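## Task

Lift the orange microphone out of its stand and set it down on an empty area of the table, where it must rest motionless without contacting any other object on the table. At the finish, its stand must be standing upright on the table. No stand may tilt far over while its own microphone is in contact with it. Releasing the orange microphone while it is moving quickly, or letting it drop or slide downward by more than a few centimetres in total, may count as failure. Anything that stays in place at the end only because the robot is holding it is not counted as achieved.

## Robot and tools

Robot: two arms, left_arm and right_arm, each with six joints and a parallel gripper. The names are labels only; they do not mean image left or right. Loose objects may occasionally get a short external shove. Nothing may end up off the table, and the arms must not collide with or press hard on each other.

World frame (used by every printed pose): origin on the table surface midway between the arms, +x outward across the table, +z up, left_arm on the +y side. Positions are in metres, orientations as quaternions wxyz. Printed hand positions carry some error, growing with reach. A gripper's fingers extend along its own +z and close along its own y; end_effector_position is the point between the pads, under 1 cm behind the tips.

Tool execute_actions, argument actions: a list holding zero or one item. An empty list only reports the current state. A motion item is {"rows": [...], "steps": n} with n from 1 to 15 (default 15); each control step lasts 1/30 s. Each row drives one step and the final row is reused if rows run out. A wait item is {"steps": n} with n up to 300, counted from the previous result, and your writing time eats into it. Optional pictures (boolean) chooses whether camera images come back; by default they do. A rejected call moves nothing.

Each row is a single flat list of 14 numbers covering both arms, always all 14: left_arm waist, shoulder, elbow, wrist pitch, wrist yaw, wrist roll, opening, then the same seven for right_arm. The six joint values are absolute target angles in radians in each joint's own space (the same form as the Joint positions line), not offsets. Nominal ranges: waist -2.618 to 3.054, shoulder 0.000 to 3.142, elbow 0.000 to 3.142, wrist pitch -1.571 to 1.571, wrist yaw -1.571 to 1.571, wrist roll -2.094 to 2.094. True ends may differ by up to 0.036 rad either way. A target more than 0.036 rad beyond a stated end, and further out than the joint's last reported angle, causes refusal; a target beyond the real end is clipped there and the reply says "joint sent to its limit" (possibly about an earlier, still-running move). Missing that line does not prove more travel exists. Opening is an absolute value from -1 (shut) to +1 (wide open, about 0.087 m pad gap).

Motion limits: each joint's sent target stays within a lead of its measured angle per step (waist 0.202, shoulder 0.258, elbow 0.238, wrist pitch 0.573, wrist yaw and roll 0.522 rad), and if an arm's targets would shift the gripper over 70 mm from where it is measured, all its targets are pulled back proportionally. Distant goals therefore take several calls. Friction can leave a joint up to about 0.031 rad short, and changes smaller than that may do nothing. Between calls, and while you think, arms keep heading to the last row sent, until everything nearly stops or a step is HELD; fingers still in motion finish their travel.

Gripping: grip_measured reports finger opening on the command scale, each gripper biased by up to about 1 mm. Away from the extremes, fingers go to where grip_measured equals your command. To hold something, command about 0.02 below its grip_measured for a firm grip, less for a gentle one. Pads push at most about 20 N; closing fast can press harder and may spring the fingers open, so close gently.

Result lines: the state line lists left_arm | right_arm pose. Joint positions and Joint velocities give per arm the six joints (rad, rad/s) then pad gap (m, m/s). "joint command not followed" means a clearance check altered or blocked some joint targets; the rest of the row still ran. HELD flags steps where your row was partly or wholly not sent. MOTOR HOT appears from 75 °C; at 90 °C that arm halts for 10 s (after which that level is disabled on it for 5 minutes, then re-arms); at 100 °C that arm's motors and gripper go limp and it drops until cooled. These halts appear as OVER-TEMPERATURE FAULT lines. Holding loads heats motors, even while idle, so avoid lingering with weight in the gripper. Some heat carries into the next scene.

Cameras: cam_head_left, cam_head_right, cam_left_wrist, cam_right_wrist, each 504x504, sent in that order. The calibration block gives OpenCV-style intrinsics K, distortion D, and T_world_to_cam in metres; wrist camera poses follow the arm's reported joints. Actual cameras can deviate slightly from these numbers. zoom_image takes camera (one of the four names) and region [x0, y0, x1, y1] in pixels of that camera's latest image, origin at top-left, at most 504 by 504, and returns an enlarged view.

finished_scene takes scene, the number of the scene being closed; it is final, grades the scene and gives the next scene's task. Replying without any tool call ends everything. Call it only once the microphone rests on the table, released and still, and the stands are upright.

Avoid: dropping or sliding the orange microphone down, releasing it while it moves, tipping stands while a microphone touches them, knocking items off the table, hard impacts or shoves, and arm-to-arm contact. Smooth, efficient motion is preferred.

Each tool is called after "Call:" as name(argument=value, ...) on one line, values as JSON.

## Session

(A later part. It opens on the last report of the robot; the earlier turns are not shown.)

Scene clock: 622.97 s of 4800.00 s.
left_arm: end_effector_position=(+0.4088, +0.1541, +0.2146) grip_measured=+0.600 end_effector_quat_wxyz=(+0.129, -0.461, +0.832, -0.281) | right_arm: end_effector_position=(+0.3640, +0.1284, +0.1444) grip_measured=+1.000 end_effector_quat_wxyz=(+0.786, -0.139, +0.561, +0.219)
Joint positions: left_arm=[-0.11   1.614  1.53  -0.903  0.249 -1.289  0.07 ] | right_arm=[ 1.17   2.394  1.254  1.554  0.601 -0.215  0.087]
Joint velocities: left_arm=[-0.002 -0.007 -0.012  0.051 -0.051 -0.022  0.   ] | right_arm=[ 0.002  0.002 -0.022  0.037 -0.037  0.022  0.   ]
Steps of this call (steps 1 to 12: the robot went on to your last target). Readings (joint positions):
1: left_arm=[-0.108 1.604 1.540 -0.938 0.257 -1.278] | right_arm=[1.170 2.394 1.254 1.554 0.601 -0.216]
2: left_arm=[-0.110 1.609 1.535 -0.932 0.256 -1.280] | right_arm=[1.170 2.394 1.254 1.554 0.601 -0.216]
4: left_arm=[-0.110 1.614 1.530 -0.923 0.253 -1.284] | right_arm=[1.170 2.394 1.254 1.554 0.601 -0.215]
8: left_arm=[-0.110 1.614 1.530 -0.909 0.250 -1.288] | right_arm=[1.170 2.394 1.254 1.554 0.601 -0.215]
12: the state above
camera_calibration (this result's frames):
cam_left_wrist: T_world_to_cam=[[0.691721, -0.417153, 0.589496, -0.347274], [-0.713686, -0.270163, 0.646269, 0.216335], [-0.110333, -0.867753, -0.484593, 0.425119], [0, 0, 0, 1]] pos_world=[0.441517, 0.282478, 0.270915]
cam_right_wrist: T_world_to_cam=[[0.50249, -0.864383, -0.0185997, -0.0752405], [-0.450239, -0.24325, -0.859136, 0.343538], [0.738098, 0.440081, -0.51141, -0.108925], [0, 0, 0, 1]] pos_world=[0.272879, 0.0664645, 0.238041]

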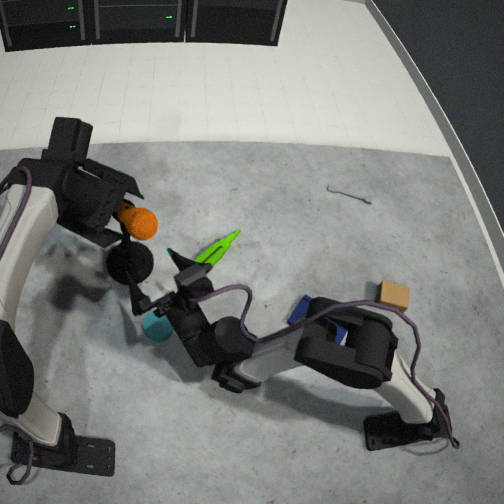

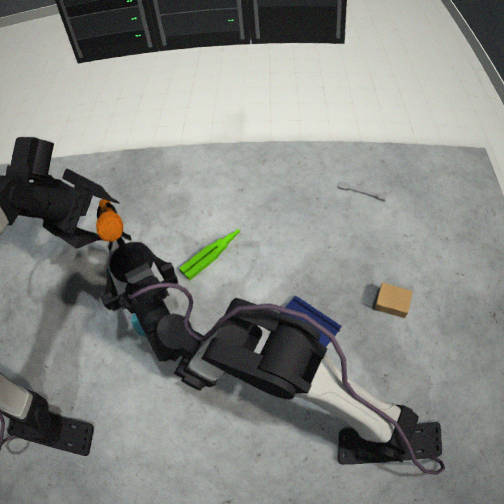

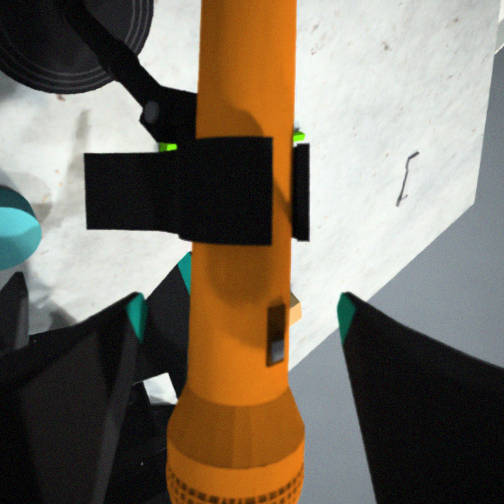

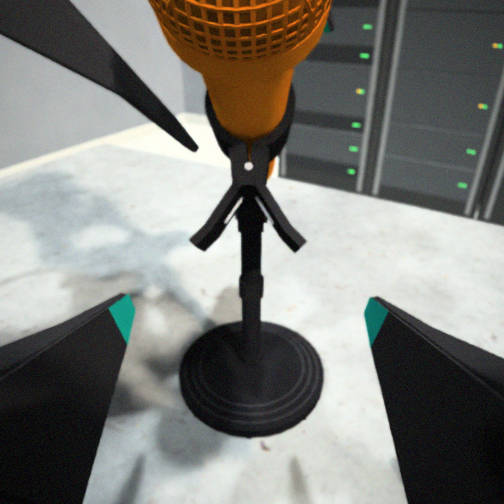

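Call:
execute_actions(actions=[{"rows": [[-0.122,1.623,1.512,-0.884,0.24,-1.298,0.45,1.162,2.417,1.277,1.555,0.61,-0.205,1.0],[-0.122,1.623,1.512,-0.884,0.24,-1.298,0.3,1.162,2.417,1.277,1.555,0.61,-0.205,1.0],[-0.122,1.623,1.512,-0.884,0.24,-1.298,0.15,1.162,2.417,1.277,1.555,0.61,-0.205,1.0],[-0.12,1.62,1.52,-0.89,0.245,-1.295,0.03,1.162,2.417,1.277,1.555,0.61,-0.205,1.0],[-0.118,1.62,1.52,-0.89,0.245,-1.295,-0.07,1.162,2.417,1.277,1.555,0.61,-0.205,1.0],[-0.116,1.62,1.52,-0.89,0.245,-1.295,-0.13,1.162,2.417,1.277,1.54,0.60,-0.205,1.0],[-0.114,1.62,1.52,-0.89,0.245,-1.295,-0.17,1.158,2.425,1.295,1.53,0.595,-0.205,1.0],[-0.114,1.62,1.52,-0.89,0.245,-1.295,-0.20,1.154,2.434,1.315,1.52,0.59,-0.205,1.0],[-0.114,1.62,1.52,-0.89,0.245,-1.295,-0.22,1.15,2.443,1.335,1.51,0.587,-0.205,1.0],[-0.114,1.62,1.52,-0.89,0.245,-1.295,-0.24,1.146,2.452,1.355,1.50,0.584,-0.205,1.0],[-0.114,1.62,1.52,-0.89,0.245,-1.295,-0.26,1.142,2.461,1.375,1.49,0.581,-0.203,1.0],[-0.114,1.62,1.52,-0.89,0.245,-1.295,-0.26,1.138,2.47,1.395,1.48,0.579,-0.201,1.0],[-0.114,1.62,1.52,-0.89,0.245,-1.295,-0.26,1.134,2.48,1.417,1.47,0.577,-0.2,1.0],[-0.114,1.62,1.52,-0.89,0.245,-1.295,-0.26,1.131,2.49,1.438,1.463,0.577,-0.2,1.0]], "steps": 15}], pictures=false)

Call:
execute_actions(actions=[{"steps": 10}])

Scene clock: 627.90 s of 4800.00 s.
left_arm: end_effector_position=(+0.4094, +0.1543, +0.2148) grip_measured=-0.220 end_effector_quat_wxyz=(+0.130, -0.462, +0.831, -0.281) | right_arm: end_effector_position=(+0.3846, +0.1450, +0.1565) grip_measured=+1.000 end_effector_quat_wxyz=(+0.795, -0.123, +0.550, +0.224)
Joint positions: left_arm=[-0.11   1.614  1.53  -0.901  0.248 -1.29   0.034] | right_arm=[ 1.147  2.452  1.402  1.505  0.59  -0.212  0.087]
Joint velocities: left_arm=[-0.017 -0.002  0.007 -0.007  0.037 -0.007 -0.001] | right_arm=[-0.129  0.173  0.408 -0.227 -0.007  0.037  0.   ]
Steps of this call (steps 1 to 30: the robot went on to your last target; steps 31 to 120: nothing new was sent; then 0.43 s passed at rest; steps 121 to 135: all 15 steps of this action). Readings (joint positions):
121: left_arm=[-0.110 1.614 1.530 -0.900 0.249 -1.290] | right_arm=[1.170 2.394 1.254 1.554 0.601 -0.215]
122: left_arm=[-0.110 1.614 1.530 -0.900 0.249 -1.290] | right_arm=[1.170 2.394 1.254 1.554 0.601 -0.215]
124: left_arm=[-0.110 1.614 1.530 -0.900 0.249 -1.290] | right_arm=[1.170 2.394 1.254 1.554 0.601 -0.215]
128: left_arm=[-0.110 1.614 1.530 -0.900 0.248 -1.290] | right_arm=[1.169 2.398 1.266 1.551 0.601 -0.215]
135: the state above

Scene clock: 628.23 s of 4800.00 s.
left_arm: end_effector_position=(+0.4094, +0.1543, +0.2148) grip_measured=-0.220 end_effector_quat_wxyz=(+0.130, -0.462, +0.831, -0.281) | right_arm: end_effector_position=(+0.3906, +0.1457, +0.1515) grip_measured=+1.000 end_effector_quat_wxyz=(+0.793, -0.127, +0.555, +0.217)
Joint positions: left_arm=[-0.11   1.614  1.53  -0.901  0.248 -1.29   0.034] | right_arm=[ 1.138  2.462  1.418  1.48   0.588 -0.21   0.087]
Joint velocities: left_arm=[-0.007 -0.002  0.012  0.007 -0.051  0.066 -0.001] | right_arm=[-0.002  0.032 -0.007 -0.037 -0.051 -0.037  0.   ]
Steps of this call (steps 1 to 10: the robot went on to your last target). Readings (joint positions):
1: left_arm=[-0.110 1.614 1.530 -0.901 0.248 -1.290] | right_arm=[1.144 2.457 1.412 1.499 0.589 -0.211]
2: left_arm=[-0.110 1.614 1.530 -0.901 0.248 -1.290] | right_arm=[1.141 2.459 1.416 1.494 0.589 -0.211]
4: left_arm=[-0.110 1.614 1.530 -0.901 0.248 -1.290] | right_arm=[1.138 2.461 1.418 1.488 0.589 -0.210]
8: left_arm=[-0.110 1.614 1.530 -0.901 0.248 -1.290] | right_arm=[1.138 2.462 1.418 1.481 0.588 -0.210]
10: the state above
camera_calibration (this result's frames):
cam_left_wrist: T_world_to_cam=[[0.69127, -0.416115, 0.590758, -0.347987], [-0.714546, -0.271936, 0.644574, 0.21771], [-0.107568, -0.867698, -0.485314, 0.424434], [0, 0, 0, 1]] pos_world=[0.441772, 0.282681, 0.271229]
cam_right_wrist: T_world_to_cam=[[0.487006, -0.872843, -0.0311675, -0.0643153], [-0.444609, -0.21704, -0.869032, 0.361332], [0.751763, 0.437081, -0.493774, -0.140026], [0, 0, 0, 1]] pos_world=[0.29724, 0.0834888, 0.242863]

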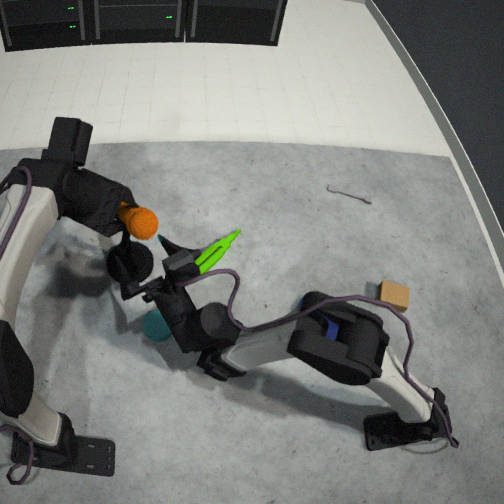

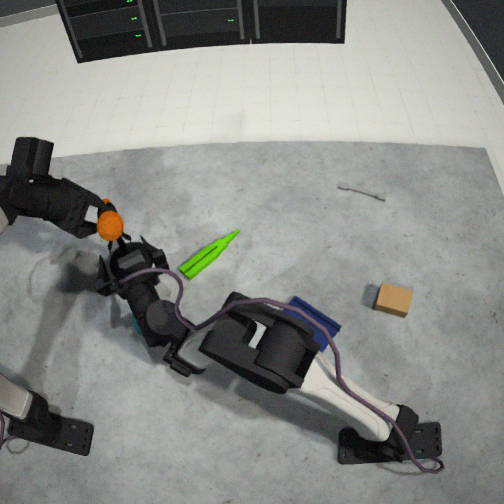

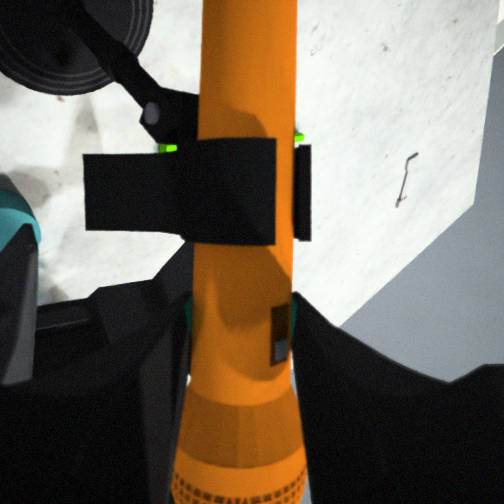

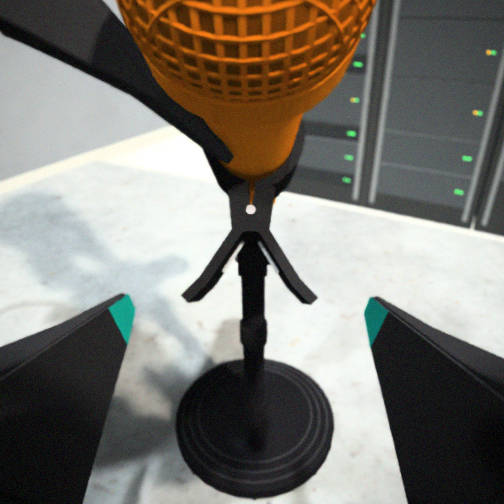

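Call:
execute_actions(actions=[])

Scene clock: 638.30 s of 4800.00 s.
left_arm: end_effector_position=(+0.4094, +0.1543, +0.2148) grip_measured=-0.220 end_effector_quat_wxyz=(+0.130, -0.462, +0.831, -0.281) | right_arm: end_effector_position=(+0.3905, +0.1459, +0.1512) grip_measured=+1.000 end_effector_quat_wxyz=(+0.792, -0.128, +0.556, +0.217)
Joint positions: left_arm=[-0.11   1.614  1.53  -0.901  0.248 -1.29   0.034] | right_arm=[ 1.138  2.462  1.418  1.479  0.587 -0.21   0.087]
Joint velocities: left_arm=[ 0.002 -0.012  0.007 -0.007 -0.007  0.022  0.   ] | right_arm=[-0.007  0.017 -0.002  0.007  0.022 -0.022  0.   ]
Steps of this call (steps 1 to 30: the robot went on to your last target; steps 31 to 120: nothing new was sent; then 6.07 s passed at rest). Readings (joint positions):
1: left_arm=[-0.110 1.614 1.530 -0.901 0.248 -1.290] | right_arm=[1.138 2.462 1.418 1.480 0.587 -0.210]
2: left_arm=[-0.110 1.614 1.530 -0.901 0.248 -1.290] | right_arm=[1.138 2.462 1.418 1.479 0.587 -0.210]
4: left_arm=[-0.110 1.614 1.530 -0.901 0.248 -1.290] | right_arm=[1.138 2.462 1.418 1.479 0.587 -0.210]
8: left_arm=[-0.110 1.614 1.530 -0.901 0.248 -1.290] | right_arm=[1.138 2.462 1.418 1.479 0.587 -0.210]
120: the state above
All arms were judged still, so your last target was given up. Only a new action makes them travel on or press farther. Fingers that are still opening or closing keep moving.
camera_calibration (this result's frames):
cam_left_wrist: T_world_to_cam=[[0.69127, -0.416115, 0.590758, -0.347987], [-0.714546, -0.271936, 0.644574, 0.21771], [-0.107568, -0.867698, -0.485314, 0.424434], [0, 0, 0, 1]] pos_world=[0.441772, 0.282681, 0.271229]
cam_right_wrist: T_world_to_cam=[[0.487598, -0.872552, -0.0300238, -0.0645941], [-0.444777, -0.218664, -0.868538, 0.361334], [0.75128, 0.436852, -0.494712, -0.139863], [0, 0, 0, 1]] pos_world=[0.297285, 0.0837485, 0.242701]

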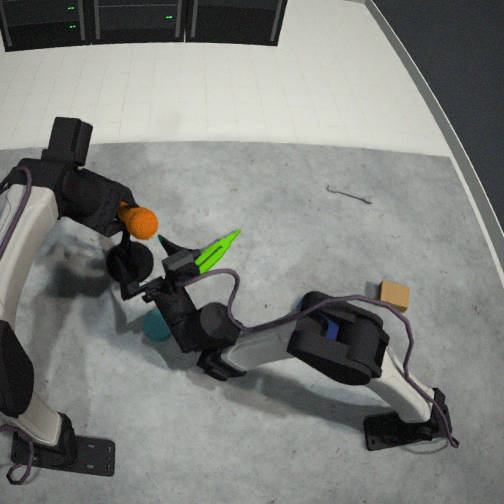

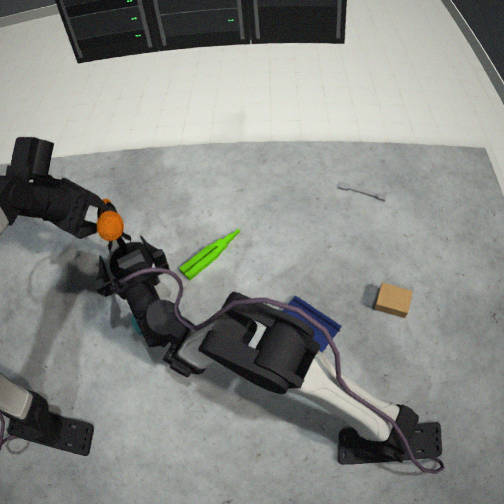

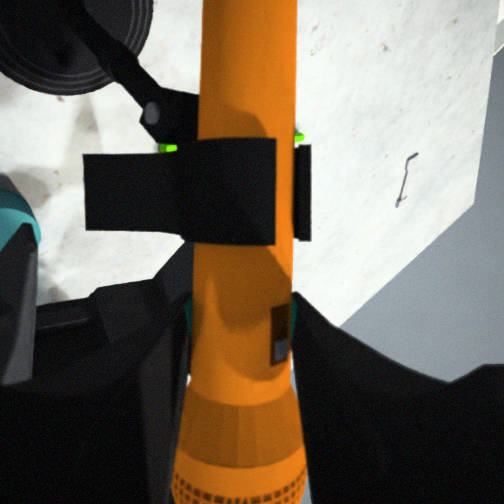

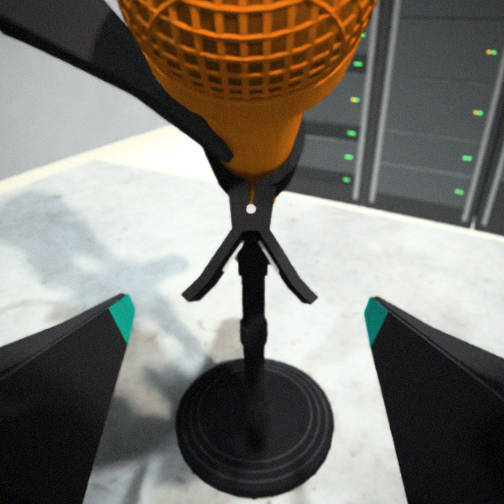

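Call:
execute_actions(actions=[{"rows": [[-0.114,1.62,1.52,-0.89,0.245,-1.295,-0.26,1.128,2.495,1.447,1.457,0.575,-0.199,1.0],[-0.114,1.62,1.52,-0.89,0.245,-1.295,-0.26,1.125,2.5,1.457,1.451,0.572,-0.198,1.0],[-0.114,1.62,1.52,-0.89,0.245,-1.295,-0.26,1.123,2.505,1.467,1.444,0.57,-0.196,1.0],[-0.114,1.62,1.52,-0.89,0.245,-1.295,-0.26,1.12,2.51,1.477,1.438,0.568,-0.195,1.0],[-0.114,1.62,1.52,-0.89,0.245,-1.295,-0.26,1.118,2.515,1.487,1.431,0.565,-0.194,1.0],[-0.114,1.62,1.52,-0.89,0.245,-1.295,-0.26,1.115,2.52,1.497,1.425,0.563,-0.193,1.0],[-0.114,1.62,1.52,-0.89,0.245,-1.295,-0.26,1.113,2.525,1.507,1.418,0.561,-0.192,1.0],[-0.114,1.62,1.52,-0.89,0.245,-1.295,-0.26,1.11,2.53,1.517,1.412,0.558,-0.191,1.0],[-0.114,1.62,1.52,-0.89,0.245,-1.295,-0.26,1.108,2.533,1.525,1.406,0.556,-0.19,1.0]], "steps": 15}])

Scene clock: 641.73 s of 4800.00 s.
left_arm: end_effector_position=(+0.4094, +0.1543, +0.2148) grip_measured=-0.220 end_effector_quat_wxyz=(+0.130, -0.462, +0.831, -0.281) | right_arm: end_effector_position=(+0.4068, +0.1543, +0.1488) grip_measured=+1.000 end_effector_quat_wxyz=(+0.792, -0.128, +0.557, +0.215)
Joint positions: left_arm=[-0.11   1.614  1.53  -0.901  0.248 -1.29   0.034] | right_arm=[ 1.116  2.505  1.503  1.426  0.569 -0.2    0.087]
Joint velocities: left_arm=[ 0.007  0.007 -0.002 -0.037  0.022 -0.051 -0.   ] | right_arm=[ 0.002  0.022  0.007 -0.081 -0.037  0.095  0.   ]
Steps of this call (steps 1 to 88: nothing new was sent; steps 89 to 103: all 15 steps of this action). Readings (joint positions):
89: left_arm=[-0.110 1.614 1.530 -0.901 0.248 -1.290] | right_arm=[1.138 2.462 1.418 1.478 0.587 -0.209]
90: left_arm=[-0.110 1.614 1.530 -0.901 0.248 -1.290] | right_arm=[1.138 2.464 1.421 1.477 0.586 -0.209]
92: left_arm=[-0.110 1.614 1.530 -0.901 0.248 -1.290] | right_arm=[1.137 2.473 1.439 1.471 0.584 -0.207]
96: left_arm=[-0.110 1.614 1.530 -0.901 0.248 -1.290] | right_arm=[1.129 2.492 1.481 1.451 0.576 -0.204]
103: the state above
camera_calibration (this result's frames):
cam_left_wrist: T_world_to_cam=[[0.69127, -0.416115, 0.590758, -0.347987], [-0.714546, -0.271936, 0.644574, 0.21771], [-0.107568, -0.867698, -0.485314, 0.424434], [0, 0, 0, 1]] pos_world=[0.441772, 0.282681, 0.271229]
cam_right_wrist: T_world_to_cam=[[0.485367, -0.873881, -0.0273965, -0.0645276], [-0.446826, -0.220997, -0.866895, 0.369193], [0.751508, 0.433004, -0.497738, -0.156002], [0, 0, 0, 1]] pos_world=[0.313521, 0.0927504, 0.240636]

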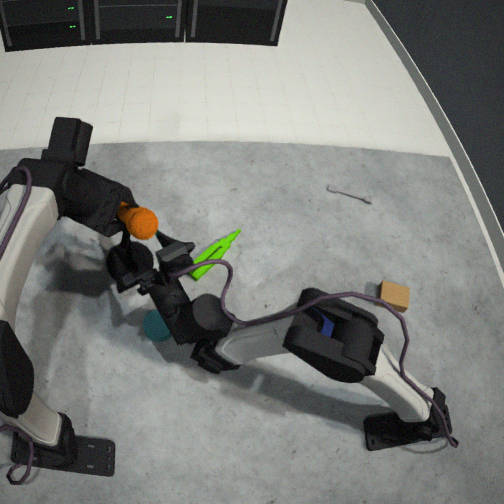

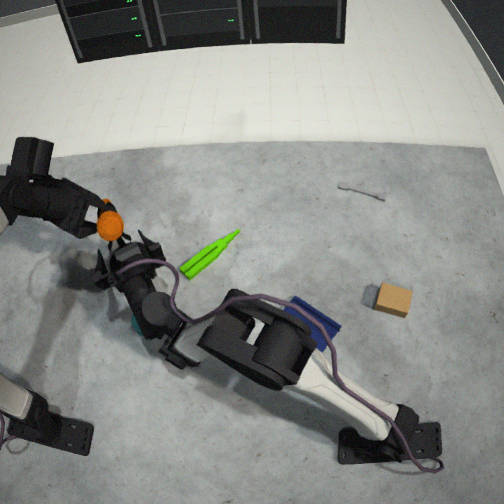

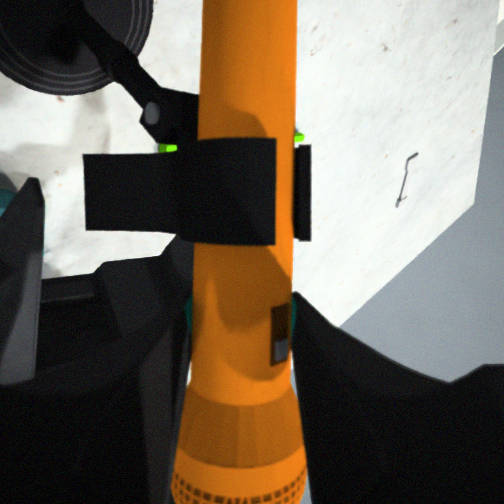

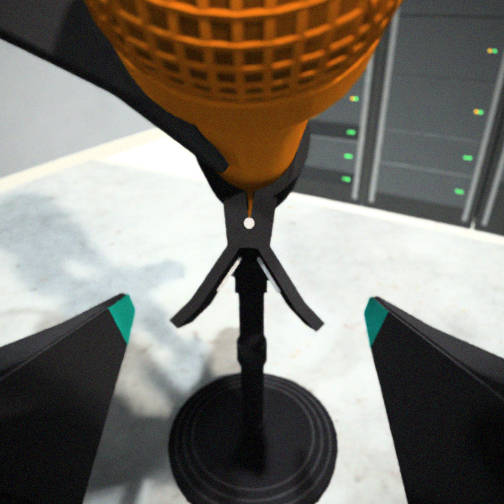

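Call:
execute_actions(actions=[{"rows": [[-0.114,1.62,1.52,-0.89,0.245,-1.295,-0.26,1.106,2.537,1.533,1.401,0.554,-0.189,0.9],[-0.114,1.62,1.52,-0.89,0.245,-1.295,-0.26,1.104,2.541,1.541,1.396,0.553,-0.188,0.82],[-0.114,1.62,1.52,-0.89,0.245,-1.295,-0.26,1.102,2.545,1.549,1.39,0.551,-0.187,0.74],[-0.114,1.62,1.52,-0.89,0.245,-1.295,-0.26,1.1,2.549,1.557,1.385,0.549,-0.186,0.66],[-0.114,1.62,1.52,-0.89,0.245,-1.295,-0.26,1.099,2.553,1.565,1.38,0.547,-0.185,0.58],[-0.114,1.62,1.52,-0.89,0.245,-1.295,-0.26,1.097,2.557,1.573,1.375,0.545,-0.184,0.5],[-0.114,1.62,1.52,-0.89,0.245,-1.295,-0.26,1.096,2.56,1.58,1.37,0.544,-0.183,0.45],[-0.114,1.62,1.52,-0.89,0.245,-1.295,-0.26,1.096,2.56,1.58,1.37,0.544,-0.183,0.4]], "steps": 15}])

Scene clock: 649.23 s of 4800.00 s.
left_arm: end_effector_position=(+0.4094, +0.1543, +0.2148) grip_measured=-0.220 end_effector_quat_wxyz=(+0.130, -0.462, +0.831, -0.281) | right_arm: end_effector_position=(+0.4149, +0.1613, +0.1472) grip_measured=+0.400 end_effector_quat_wxyz=(+0.790, -0.131, +0.558, +0.216)
Joint positions: left_arm=[-0.11   1.614  1.53  -0.901  0.248 -1.29   0.034] | right_arm=[ 1.106  2.531  1.559  1.387  0.555 -0.193  0.061]
Joint velocities: left_arm=[-0.007  0.027  0.002 -0.022 -0.007  0.051  0.   ] | right_arm=[-0.002 -0.012  0.012 -0.051  0.007  0.037 -0.001]
Steps of this call (steps 1 to 15: the robot went on to your last target; steps 16 to 100: nothing new was sent; then 3.67 s passed at rest; steps 101 to 115: all 15 steps of this action). Readings (joint positions):
101: left_arm=[-0.110 1.614 1.530 -0.901 0.248 -1.290] | right_arm=[1.116 2.505 1.503 1.421 0.566 -0.199]
102: left_arm=[-0.110 1.614 1.530 -0.901 0.248 -1.290] | right_arm=[1.116 2.506 1.507 1.420 0.565 -0.199]
104: left_arm=[-0.110 1.614 1.530 -0.901 0.248 -1.290] | right_arm=[1.116 2.513 1.523 1.415 0.564 -0.198]
108: left_arm=[-0.110 1.614 1.530 -0.901 0.248 -1.290] | right_arm=[1.111 2.528 1.554 1.400 0.557 -0.195]
115: the state above
camera_calibration (this result's frames):
cam_left_wrist: T_world_to_cam=[[0.69127, -0.416115, 0.590758, -0.347987], [-0.714546, -0.271936, 0.644574, 0.21771], [-0.107568, -0.867698, -0.485314, 0.424434], [0, 0, 0, 1]] pos_world=[0.441772, 0.282681, 0.271229]
cam_right_wrist: T_world_to_cam=[[0.489665, -0.871578, -0.0241004, -0.065035], [-0.447646, -0.227582, -0.864766, 0.374097], [0.748226, 0.434234, -0.501597, -0.164263], [0, 0, 0, 1]] pos_world=[0.322214, 0.0997829, 0.239545]

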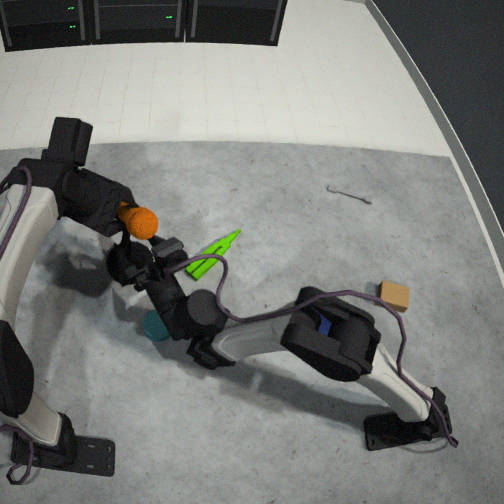

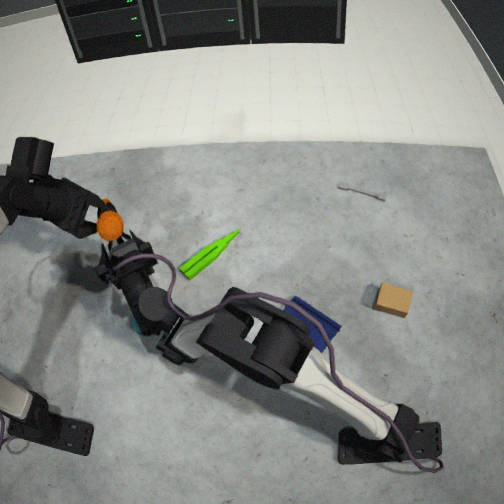

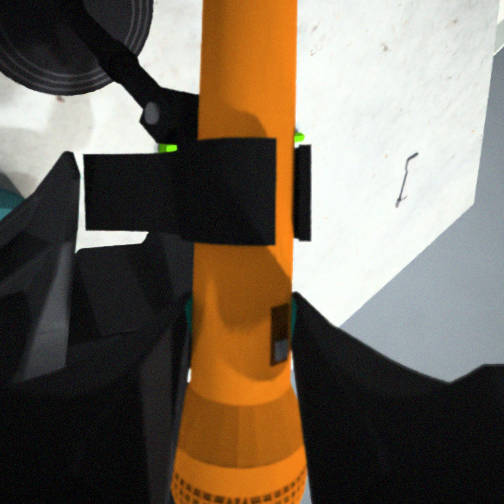

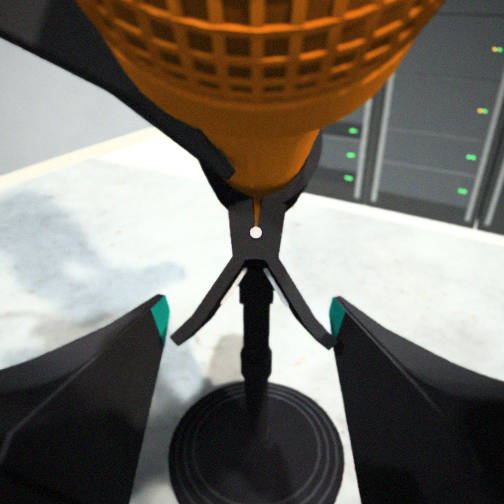

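Call:
execute_actions(actions=[{"rows": [[-0.114,1.62,1.52,-0.89,0.245,-1.295,-0.26,1.094,2.56,1.58,1.37,0.544,-0.183,0.4],[-0.114,1.62,1.52,-0.89,0.245,-1.295,-0.26,1.092,2.56,1.58,1.37,0.544,-0.183,0.4]], "steps": 12}])

Scene clock: 651.03 s of 4800.00 s.
left_arm: end_effector_position=(+0.4094, +0.1543, +0.2148) grip_measured=-0.220 end_effector_quat_wxyz=(+0.130, -0.462, +0.831, -0.281) | right_arm: end_effector_position=(+0.4148, +0.1617, +0.1468) grip_measured=+0.400 end_effector_quat_wxyz=(+0.790, -0.132, +0.558, +0.216)
Joint positions: left_arm=[-0.11   1.614  1.53  -0.901  0.248 -1.29   0.034] | right_arm=[ 1.106  2.531  1.559  1.386  0.554 -0.192  0.061]
Joint velocities: left_arm=[ 0.002  0.017  0.002 -0.022  0.066  0.037  0.   ] | right_arm=[ 0.002  0.007 -0.002  0.051 -0.081 -0.022 -0.001]
Steps of this call (steps 1 to 15: the robot went on to your last target; steps 16 to 42: nothing new was sent; steps 43 to 54: all 12 steps of this action). Readings (joint positions):
43: left_arm=[-0.110 1.614 1.530 -0.901 0.248 -1.290] | right_arm=[1.106 2.531 1.559 1.386 0.554 -0.192]
44: left_arm=[-0.110 1.614 1.530 -0.901 0.248 -1.290] | right_arm=[1.106 2.531 1.559 1.386 0.554 -0.192]
46: left_arm=[-0.110 1.614 1.530 -0.901 0.248 -1.290] | right_arm=[1.106 2.531 1.559 1.386 0.554 -0.192]
50: left_arm=[-0.110 1.614 1.530 -0.901 0.248 -1.290] | right_arm=[1.106 2.531 1.559 1.386 0.554 -0.192]
54: the state above
camera_calibration (this result's frames):
cam_left_wrist: T_world_to_cam=[[0.69127, -0.416115, 0.590758, -0.347987], [-0.714546, -0.271936, 0.644574, 0.21771], [-0.107568, -0.867698, -0.485314, 0.424434], [0, 0, 0, 1]] pos_world=[0.441772, 0.282681, 0.271229]
cam_right_wrist: T_world_to_cam=[[0.491203, -0.870725, -0.0236155, -0.0655287], [-0.447967, -0.229275, -0.864152, 0.37414], [0.747024, 0.435053, -0.502677, -0.163983], [0, 0, 0, 1]] pos_world=[0.32229, 0.100065, 0.239336]

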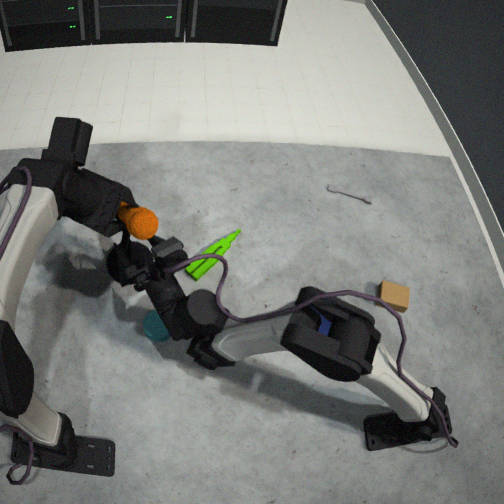

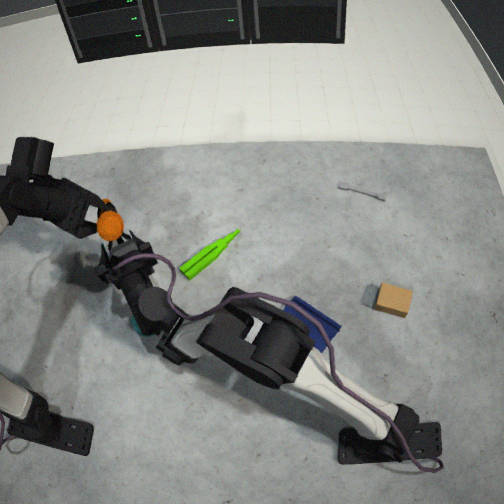

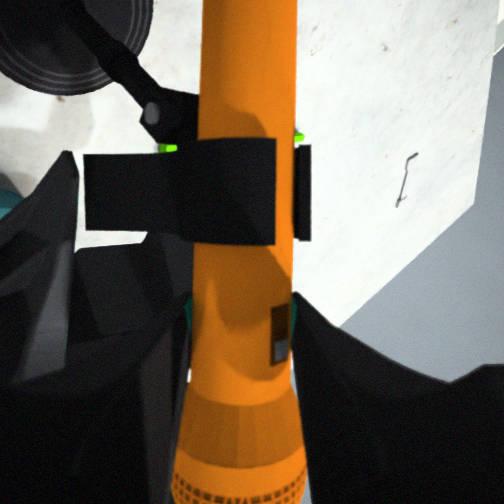

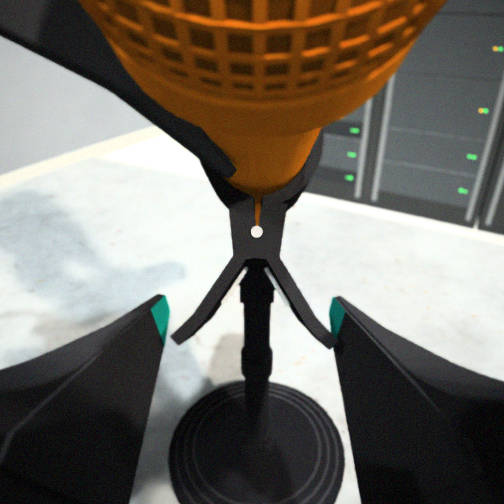

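Call:
execute_actions(actions=[{"rows": [[-0.114,1.62,1.52,-0.89,0.245,-1.295,-0.26,1.094,2.56,1.58,1.37,0.56,-0.183,0.4],[-0.114,1.62,1.52,-0.89,0.245,-1.295,-0.26,1.094,2.56,1.58,1.37,0.577,-0.183,0.4],[-0.114,1.62,1.52,-0.89,0.245,-1.295,-0.26,1.094,2.56,1.58,1.37,0.577,-0.183,0.4],[-0.114,1.62,1.52,-0.89,0.245,-1.295,-0.26,1.094,2.56,1.58,1.37,0.577,-0.183,0.4],[-0.114,1.62,1.52,-0.89,0.245,-1.295,-0.26,1.094,2.56,1.58,1.37,0.577,-0.183,0.38],[-0.114,1.62,1.52,-0.89,0.245,-1.295,-0.26,1.094,2.56,1.58,1.37,0.577,-0.183,0.36],[-0.114,1.62,1.52,-0.89,0.245,-1.295,-0.26,1.094,2.56,1.58,1.37,0.577,-0.183,0.34],[-0.114,1.62,1.52,-0.89,0.245,-1.295,-0.26,1.094,2.56,1.58,1.37,0.577,-0.183,0.32],[-0.114,1.62,1.52,-0.89,0.245,-1.295,-0.26,1.094,2.56,1.58,1.37,0.577,-0.183,0.3],[-0.114,1.62,1.52,-0.89,0.245,-1.295,-0.26,1.094,2.56,1.58,1.37,0.577,-0.183,0.28],[-0.114,1.62,1.52,-0.89,0.245,-1.295,-0.26,1.094,2.56,1.58,1.37,0.577,-0.183,0.26],[-0.114,1.62,1.52,-0.89,0.245,-1.295,-0.26,1.094,2.56,1.58,1.37,0.577,-0.183,0.24],[-0.114,1.62,1.52,-0.89,0.245,-1.295,-0.26,1.094,2.56,1.58,1.37,0.577,-0.183,0.22]], "steps": 15}])

Scene clock: 656.23 s of 4800.00 s.
left_arm: end_effector_position=(+0.4094, +0.1543, +0.2148) grip_measured=-0.220 end_effector_quat_wxyz=(+0.130, -0.462, +0.831, -0.281) | right_arm: end_effector_position=(+0.4159, +0.1599, +0.1463) grip_measured=+0.221 end_effector_quat_wxyz=(+0.790, -0.128, +0.560, +0.213)
Joint positions: left_arm=[-0.11   1.614  1.53  -0.901  0.248 -1.29   0.034] | right_arm=[ 1.106  2.531  1.559  1.386  0.566 -0.192  0.053]
Joint velocities: left_arm=[-0.012  0.012  0.007 -0.066  0.051 -0.007 -0.   ] | right_arm=[-0.007 -0.022 -0.002  0.037 -0.007  0.051 -0.001]
Steps of this call (steps 1 to 15: the robot went on to your last target; steps 16 to 100: nothing new was sent; then 1.37 s passed at rest; steps 101 to 115: all 15 steps of this action). Readings (joint positions):
101: left_arm=[-0.110 1.614 1.530 -0.901 0.248 -1.290] | right_arm=[1.106 2.531 1.559 1.386 0.554 -0.192]
102: left_arm=[-0.110 1.614 1.530 -0.901 0.248 -1.290] | right_arm=[1.106 2.531 1.559 1.386 0.556 -0.192]
104: left_arm=[-0.110 1.614 1.530 -0.901 0.248 -1.290] | right_arm=[1.106 2.531 1.559 1.386 0.559 -0.192]
108: left_arm=[-0.110 1.614 1.530 -0.901 0.248 -1.290] | right_arm=[1.106 2.531 1.559 1.386 0.564 -0.192]
115: the state above
camera_calibration (this result's frames):
cam_left_wrist: T_world_to_cam=[[0.69127, -0.416115, 0.590758, -0.347987], [-0.714546, -0.271936, 0.644574, 0.21771], [-0.107568, -0.867698, -0.485314, 0.424434], [0, 0, 0, 1]] pos_world=[0.441772, 0.282681, 0.271229]
cam_right_wrist: T_world_to_cam=[[0.481327, -0.876103, -0.0277015, -0.0620628], [-0.454253, -0.222287, -0.862695, 0.375059], [0.749652, 0.427822, -0.504965, -0.163835], [0, 0, 0, 1]] pos_world=[0.323064, 0.0990896, 0.239111]

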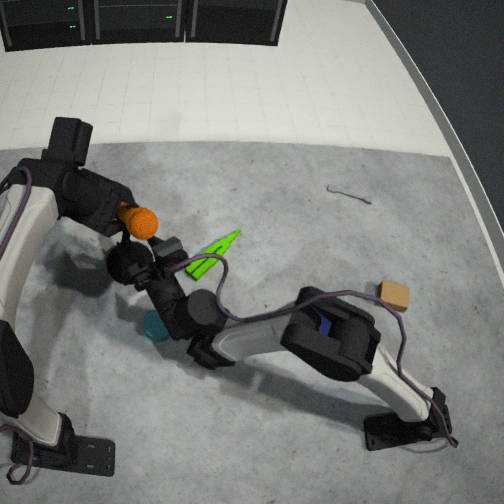

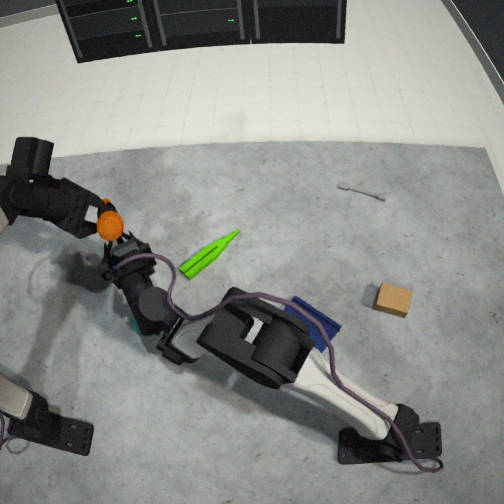

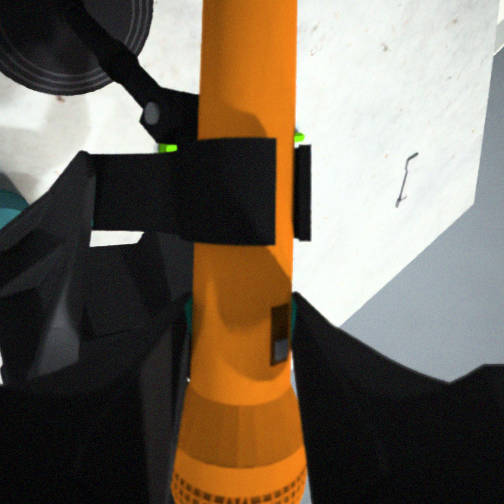

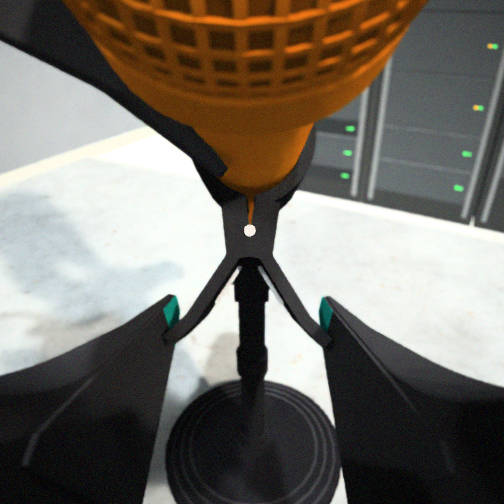

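Centred. Close gradually.

Call:
execute_actions(actions=[{"rows": [[-0.114,1.62,1.52,-0.89,0.245,-1.295,-0.26,1.1,2.56,1.58,1.37,0.57,-0.183,0.2],[-0.114,1.62,1.52,-0.89,0.245,-1.295,-0.26,1.1,2.56,1.58,1.37,0.57,-0.183,0.175],[-0.114,1.62,1.52,-0.89,0.245,-1.295,-0.26,1.1,2.56,1.58,1.37,0.57,-0.183,0.15],[-0.114,1.62,1.52,-0.89,0.245,-1.295,-0.26,1.1,2.56,1.58,1.37,0.57,-0.183,0.125],[-0.114,1.62,1.52,-0.89,0.245,-1.295,-0.26,1.1,2.56,1.58,1.37,0.57,-0.183,0.1],[-0.114,1.62,1.52,-0.89,0.245,-1.295,-0.26,1.1,2.56,1.58,1.37,0.57,-0.183,0.075],[-0.114,1.62,1.52,-0.89,0.245,-1.295,-0.26,1.1,2.56,1.58,1.37,0.57,-0.183,0.05],[-0.114,1.62,1.52,-0.89,0.245,-1.295,-0.26,1.1,2.56,1.58,1.37,0.57,-0.183,0.025],[-0.114,1.62,1.52,-0.89,0.245,-1.295,-0.26,1.1,2.56,1.58,1.37,0.57,-0.183,0.0],[-0.114,1.62,1.52,-0.89,0.245,-1.295,-0.26,1.1,2.56,1.58,1.37,0.57,-0.183,-0.025],[-0.114,1.62,1.52,-0.89,0.245,-1.295,-0.26,1.1,2.56,1.58,1.37,0.57,-0.183,-0.05],[-0.114,1.62,1.52,-0.89,0.245,-1.295,-0.26,1.1,2.56,1.58,1.37,0.57,-0.183,-0.075],[-0.114,1.62,1.52,-0.89,0.245,-1.295,-0.26,1.1,2.56,1.58,1.37,0.57,-0.183,-0.1]], "steps": 15}])

Scene clock: 661.10 s of 4800.00 s.
left_arm: end_effector_position=(+0.4095, +0.1553, +0.2142) grip_measured=-0.220 end_effector_quat_wxyz=(+0.132, -0.463, +0.831, -0.279) | right_arm: end_effector_position=(+0.4161, +0.1601, +0.1448) grip_measured=-0.096 end_effector_quat_wxyz=(+0.789, -0.130, +0.562, +0.211)
Joint positions: left_arm=[-0.11   1.614  1.53  -0.903  0.241 -1.29   0.034] | right_arm=[ 1.106  2.531  1.559  1.379  0.566 -0.192  0.04 ]
Joint velocities: left_arm=[-0.022 -0.027 -0.022  0.037  0.007 -0.066  0.002] | right_arm=[-0.012  0.002  0.002 -0.022 -0.066 -0.007 -0.001]
Steps of this call (steps 1 to 15: the robot went on to your last target; steps 16 to 100: nothing new was sent; then 1.03 s passed at rest; steps 101 to 115: all 15 steps of this action). Readings (joint positions):
101: left_arm=[-0.110 1.614 1.530 -0.901 0.248 -1.290] | right_arm=[1.106 2.531 1.559 1.385 0.566 -0.192]
102: left_arm=[-0.110 1.614 1.530 -0.901 0.248 -1.290] | right_arm=[1.106 2.531 1.559 1.385 0.566 -0.192]
104: left_arm=[-0.110 1.614 1.530 -0.901 0.247 -1.290] | right_arm=[1.106 2.531 1.559 1.385 0.566 -0.192]
108: left_arm=[-0.110 1.614 1.530 -0.902 0.243 -1.290] | right_arm=[1.106 2.531 1.559 1.382 0.566 -0.192]
115: the state above
camera_calibration (this result's frames):
cam_left_wrist: T_world_to_cam=[[0.693177, -0.416945, 0.587931, -0.347304], [-0.713069, -0.277798, 0.643709, 0.218944], [-0.105065, -0.865439, -0.489874, 0.424585], [0, 0, 0, 1]] pos_world=[0.441475, 0.283468, 0.271248]
cam_right_wrist: T_world_to_cam=[[0.480936, -0.876427, -0.0240006, -0.0623019], [-0.457164, -0.22732, -0.859841, 0.37551], [0.748132, 0.4245, -0.509998, -0.162945], [0, 0, 0, 1]] pos_world=[0.323537, 0.099928, 0.238282]

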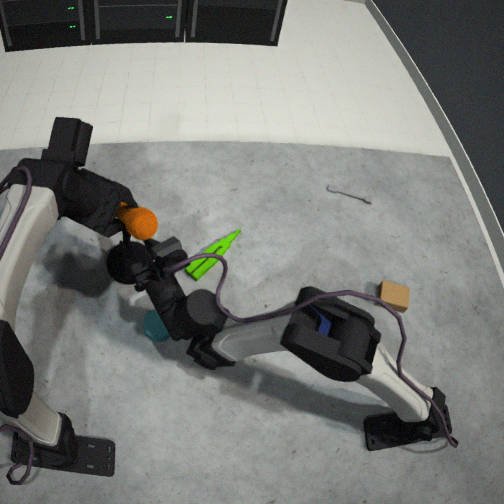

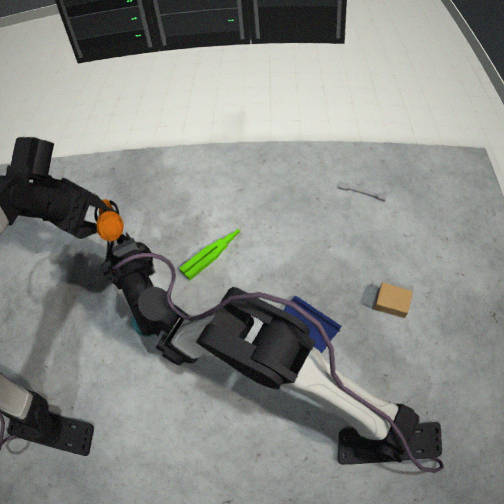

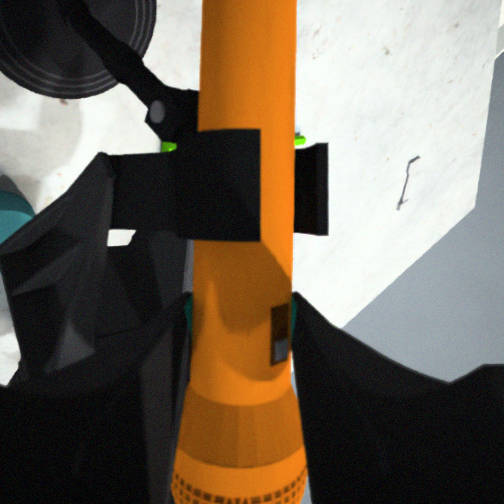

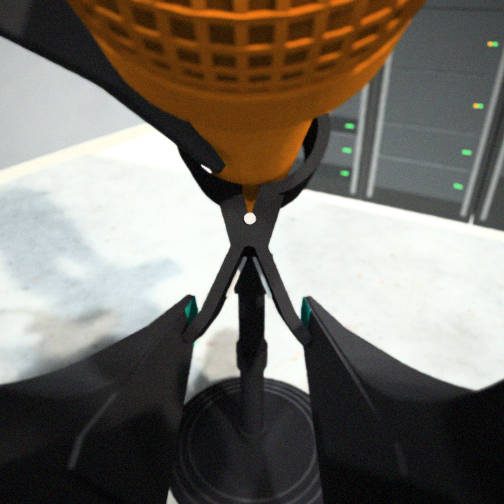

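Call:
execute_actions(actions=[{"rows": [[-0.114,1.62,1.52,-0.89,0.245,-1.295,-0.26,1.1,2.56,1.58,1.362,0.57,-0.183,-0.11],[-0.114,1.62,1.52,-0.89,0.245,-1.295,-0.26,1.1,2.56,1.58,1.358,0.57,-0.183,-0.13],[-0.114,1.62,1.52,-0.89,0.245,-1.295,-0.26,1.1,2.56,1.58,1.356,0.57,-0.183,-0.15],[-0.114,1.62,1.52,-0.89,0.245,-1.295,-0.26,1.1,2.56,1.58,1.355,0.57,-0.183,-0.17],[-0.114,1.62,1.52,-0.89,0.245,-1.295,-0.26,1.1,2.56,1.58,1.354,0.57,-0.183,-0.19],[-0.114,1.62,1.52,-0.89,0.245,-1.295,-0.26,1.1,2.56,1.58,1.353,0.57,-0.183,-0.21],[-0.114,1.62,1.52,-0.89,0.245,-1.295,-0.26,1.1,2.56,1.58,1.352,0.57,-0.183,-0.23],[-0.114,1.62,1.52,-0.89,0.245,-1.295,-0.26,1.1,2.56,1.58,1.351,0.57,-0.183,-0.25],[-0.114,1.62,1.52,-0.89,0.245,-1.295,-0.26,1.1,2.56,1.58,1.35,0.57,-0.183,-0.27],[-0.114,1.62,1.52,-0.89,0.245,-1.295,-0.26,1.1,2.56,1.58,1.349,0.57,-0.183,-0.29],[-0.114,1.62,1.52,-0.89,0.245,-1.295,-0.26,1.1,2.56,1.58,1.348,0.57,-0.183,-0.31],[-0.114,1.62,1.52,-0.89,0.245,-1.295,-0.26,1.1,2.56,1.58,1.347,0.57,-0.183,-0.33],[-0.114,1.62,1.52,-0.89,0.245,-1.295,-0.26,1.1,2.56,1.58,1.346,0.57,-0.183,-0.35]], "steps": 15}])

Scene clock: 670.13 s of 4800.00 s.
left_arm: end_effector_position=(+0.4098, +0.1560, +0.2138) grip_measured=-0.220 end_effector_quat_wxyz=(+0.133, -0.464, +0.831, -0.277) | right_arm: end_effector_position=(+0.4162, +0.1604, +0.1434) grip_measured=-0.346 end_effector_quat_wxyz=(+0.788, -0.132, +0.564, +0.210)
Joint positions: left_arm=[-0.11   1.614  1.53  -0.903  0.237 -1.29   0.034] | right_arm=[ 1.106  2.531  1.559  1.372  0.566 -0.192  0.029]
Joint velocities: left_arm=[ 0.017 -0.012 -0.002 -0.037 -0.007 -0.022 -0.   ] | right_arm=[-0.012 -0.002  0.002  0.007  0.007 -0.037 -0.001]
Steps of this call (steps 1 to 15: the robot went on to your last target; steps 16 to 100: nothing new was sent; then 5.20 s passed at rest; steps 101 to 115: all 15 steps of this action). Readings (joint positions):
101: left_arm=[-0.110 1.614 1.530 -0.903 0.241 -1.290] | right_arm=[1.106 2.531 1.559 1.378 0.566 -0.192]
102: left_arm=[-0.110 1.614 1.530 -0.903 0.241 -1.290] | right_arm=[1.106 2.531 1.559 1.377 0.566 -0.192]
104: left_arm=[-0.110 1.614 1.530 -0.903 0.241 -1.290] | right_arm=[1.106 2.531 1.559 1.376 0.566 -0.192]
108: left_arm=[-0.110 1.614 1.530 -0.903 0.240 -1.290] | right_arm=[1.106 2.531 1.559 1.375 0.566 -0.192]
115: the state above
camera_calibration (this result's frames):
cam_left_wrist: T_world_to_cam=[[0.693782, -0.417393, 0.586898, -0.347036], [-0.712852, -0.282004, 0.642118, 0.220485], [-0.102509, -0.863862, -0.493189, 0.424476], [0, 0, 0, 1]] pos_world=[0.441453, 0.284015, 0.271444]
cam_right_wrist: T_world_to_cam=[[0.480869, -0.876555, -0.0203842, -0.062633], [-0.459722, -0.232266, -0.857151, 0.375903], [0.746606, 0.421549, -0.514661, -0.162107], [0, 0, 0, 1]] pos_world=[0.323959, 0.100744, 0.237498]

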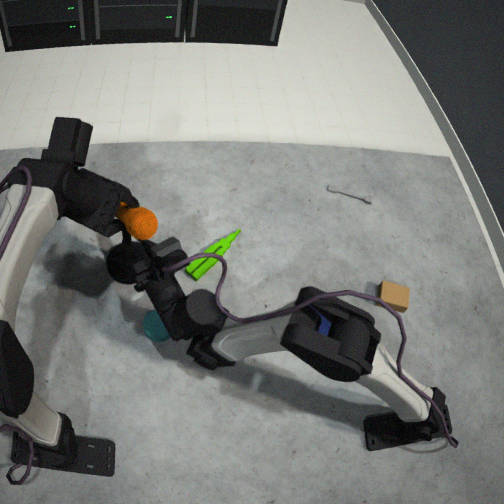

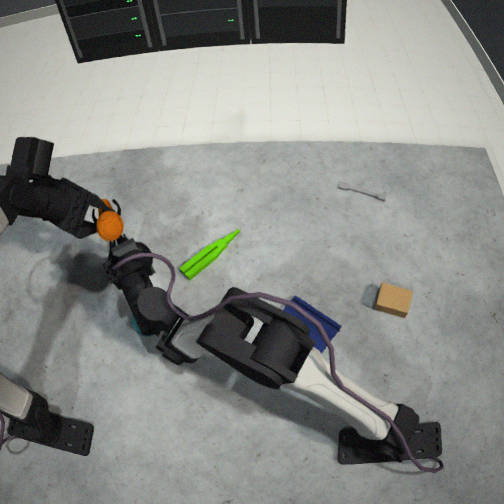

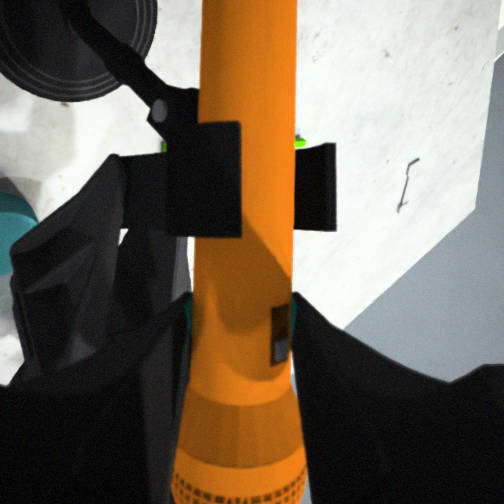

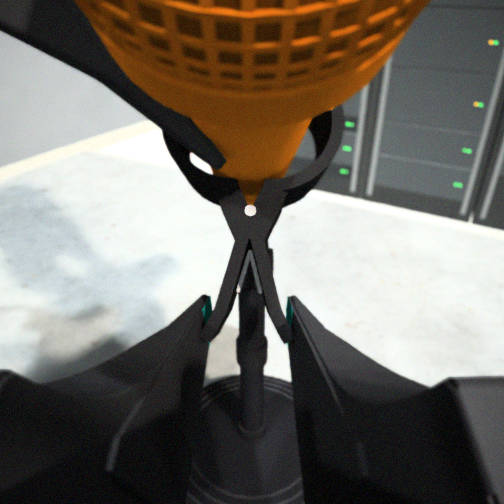

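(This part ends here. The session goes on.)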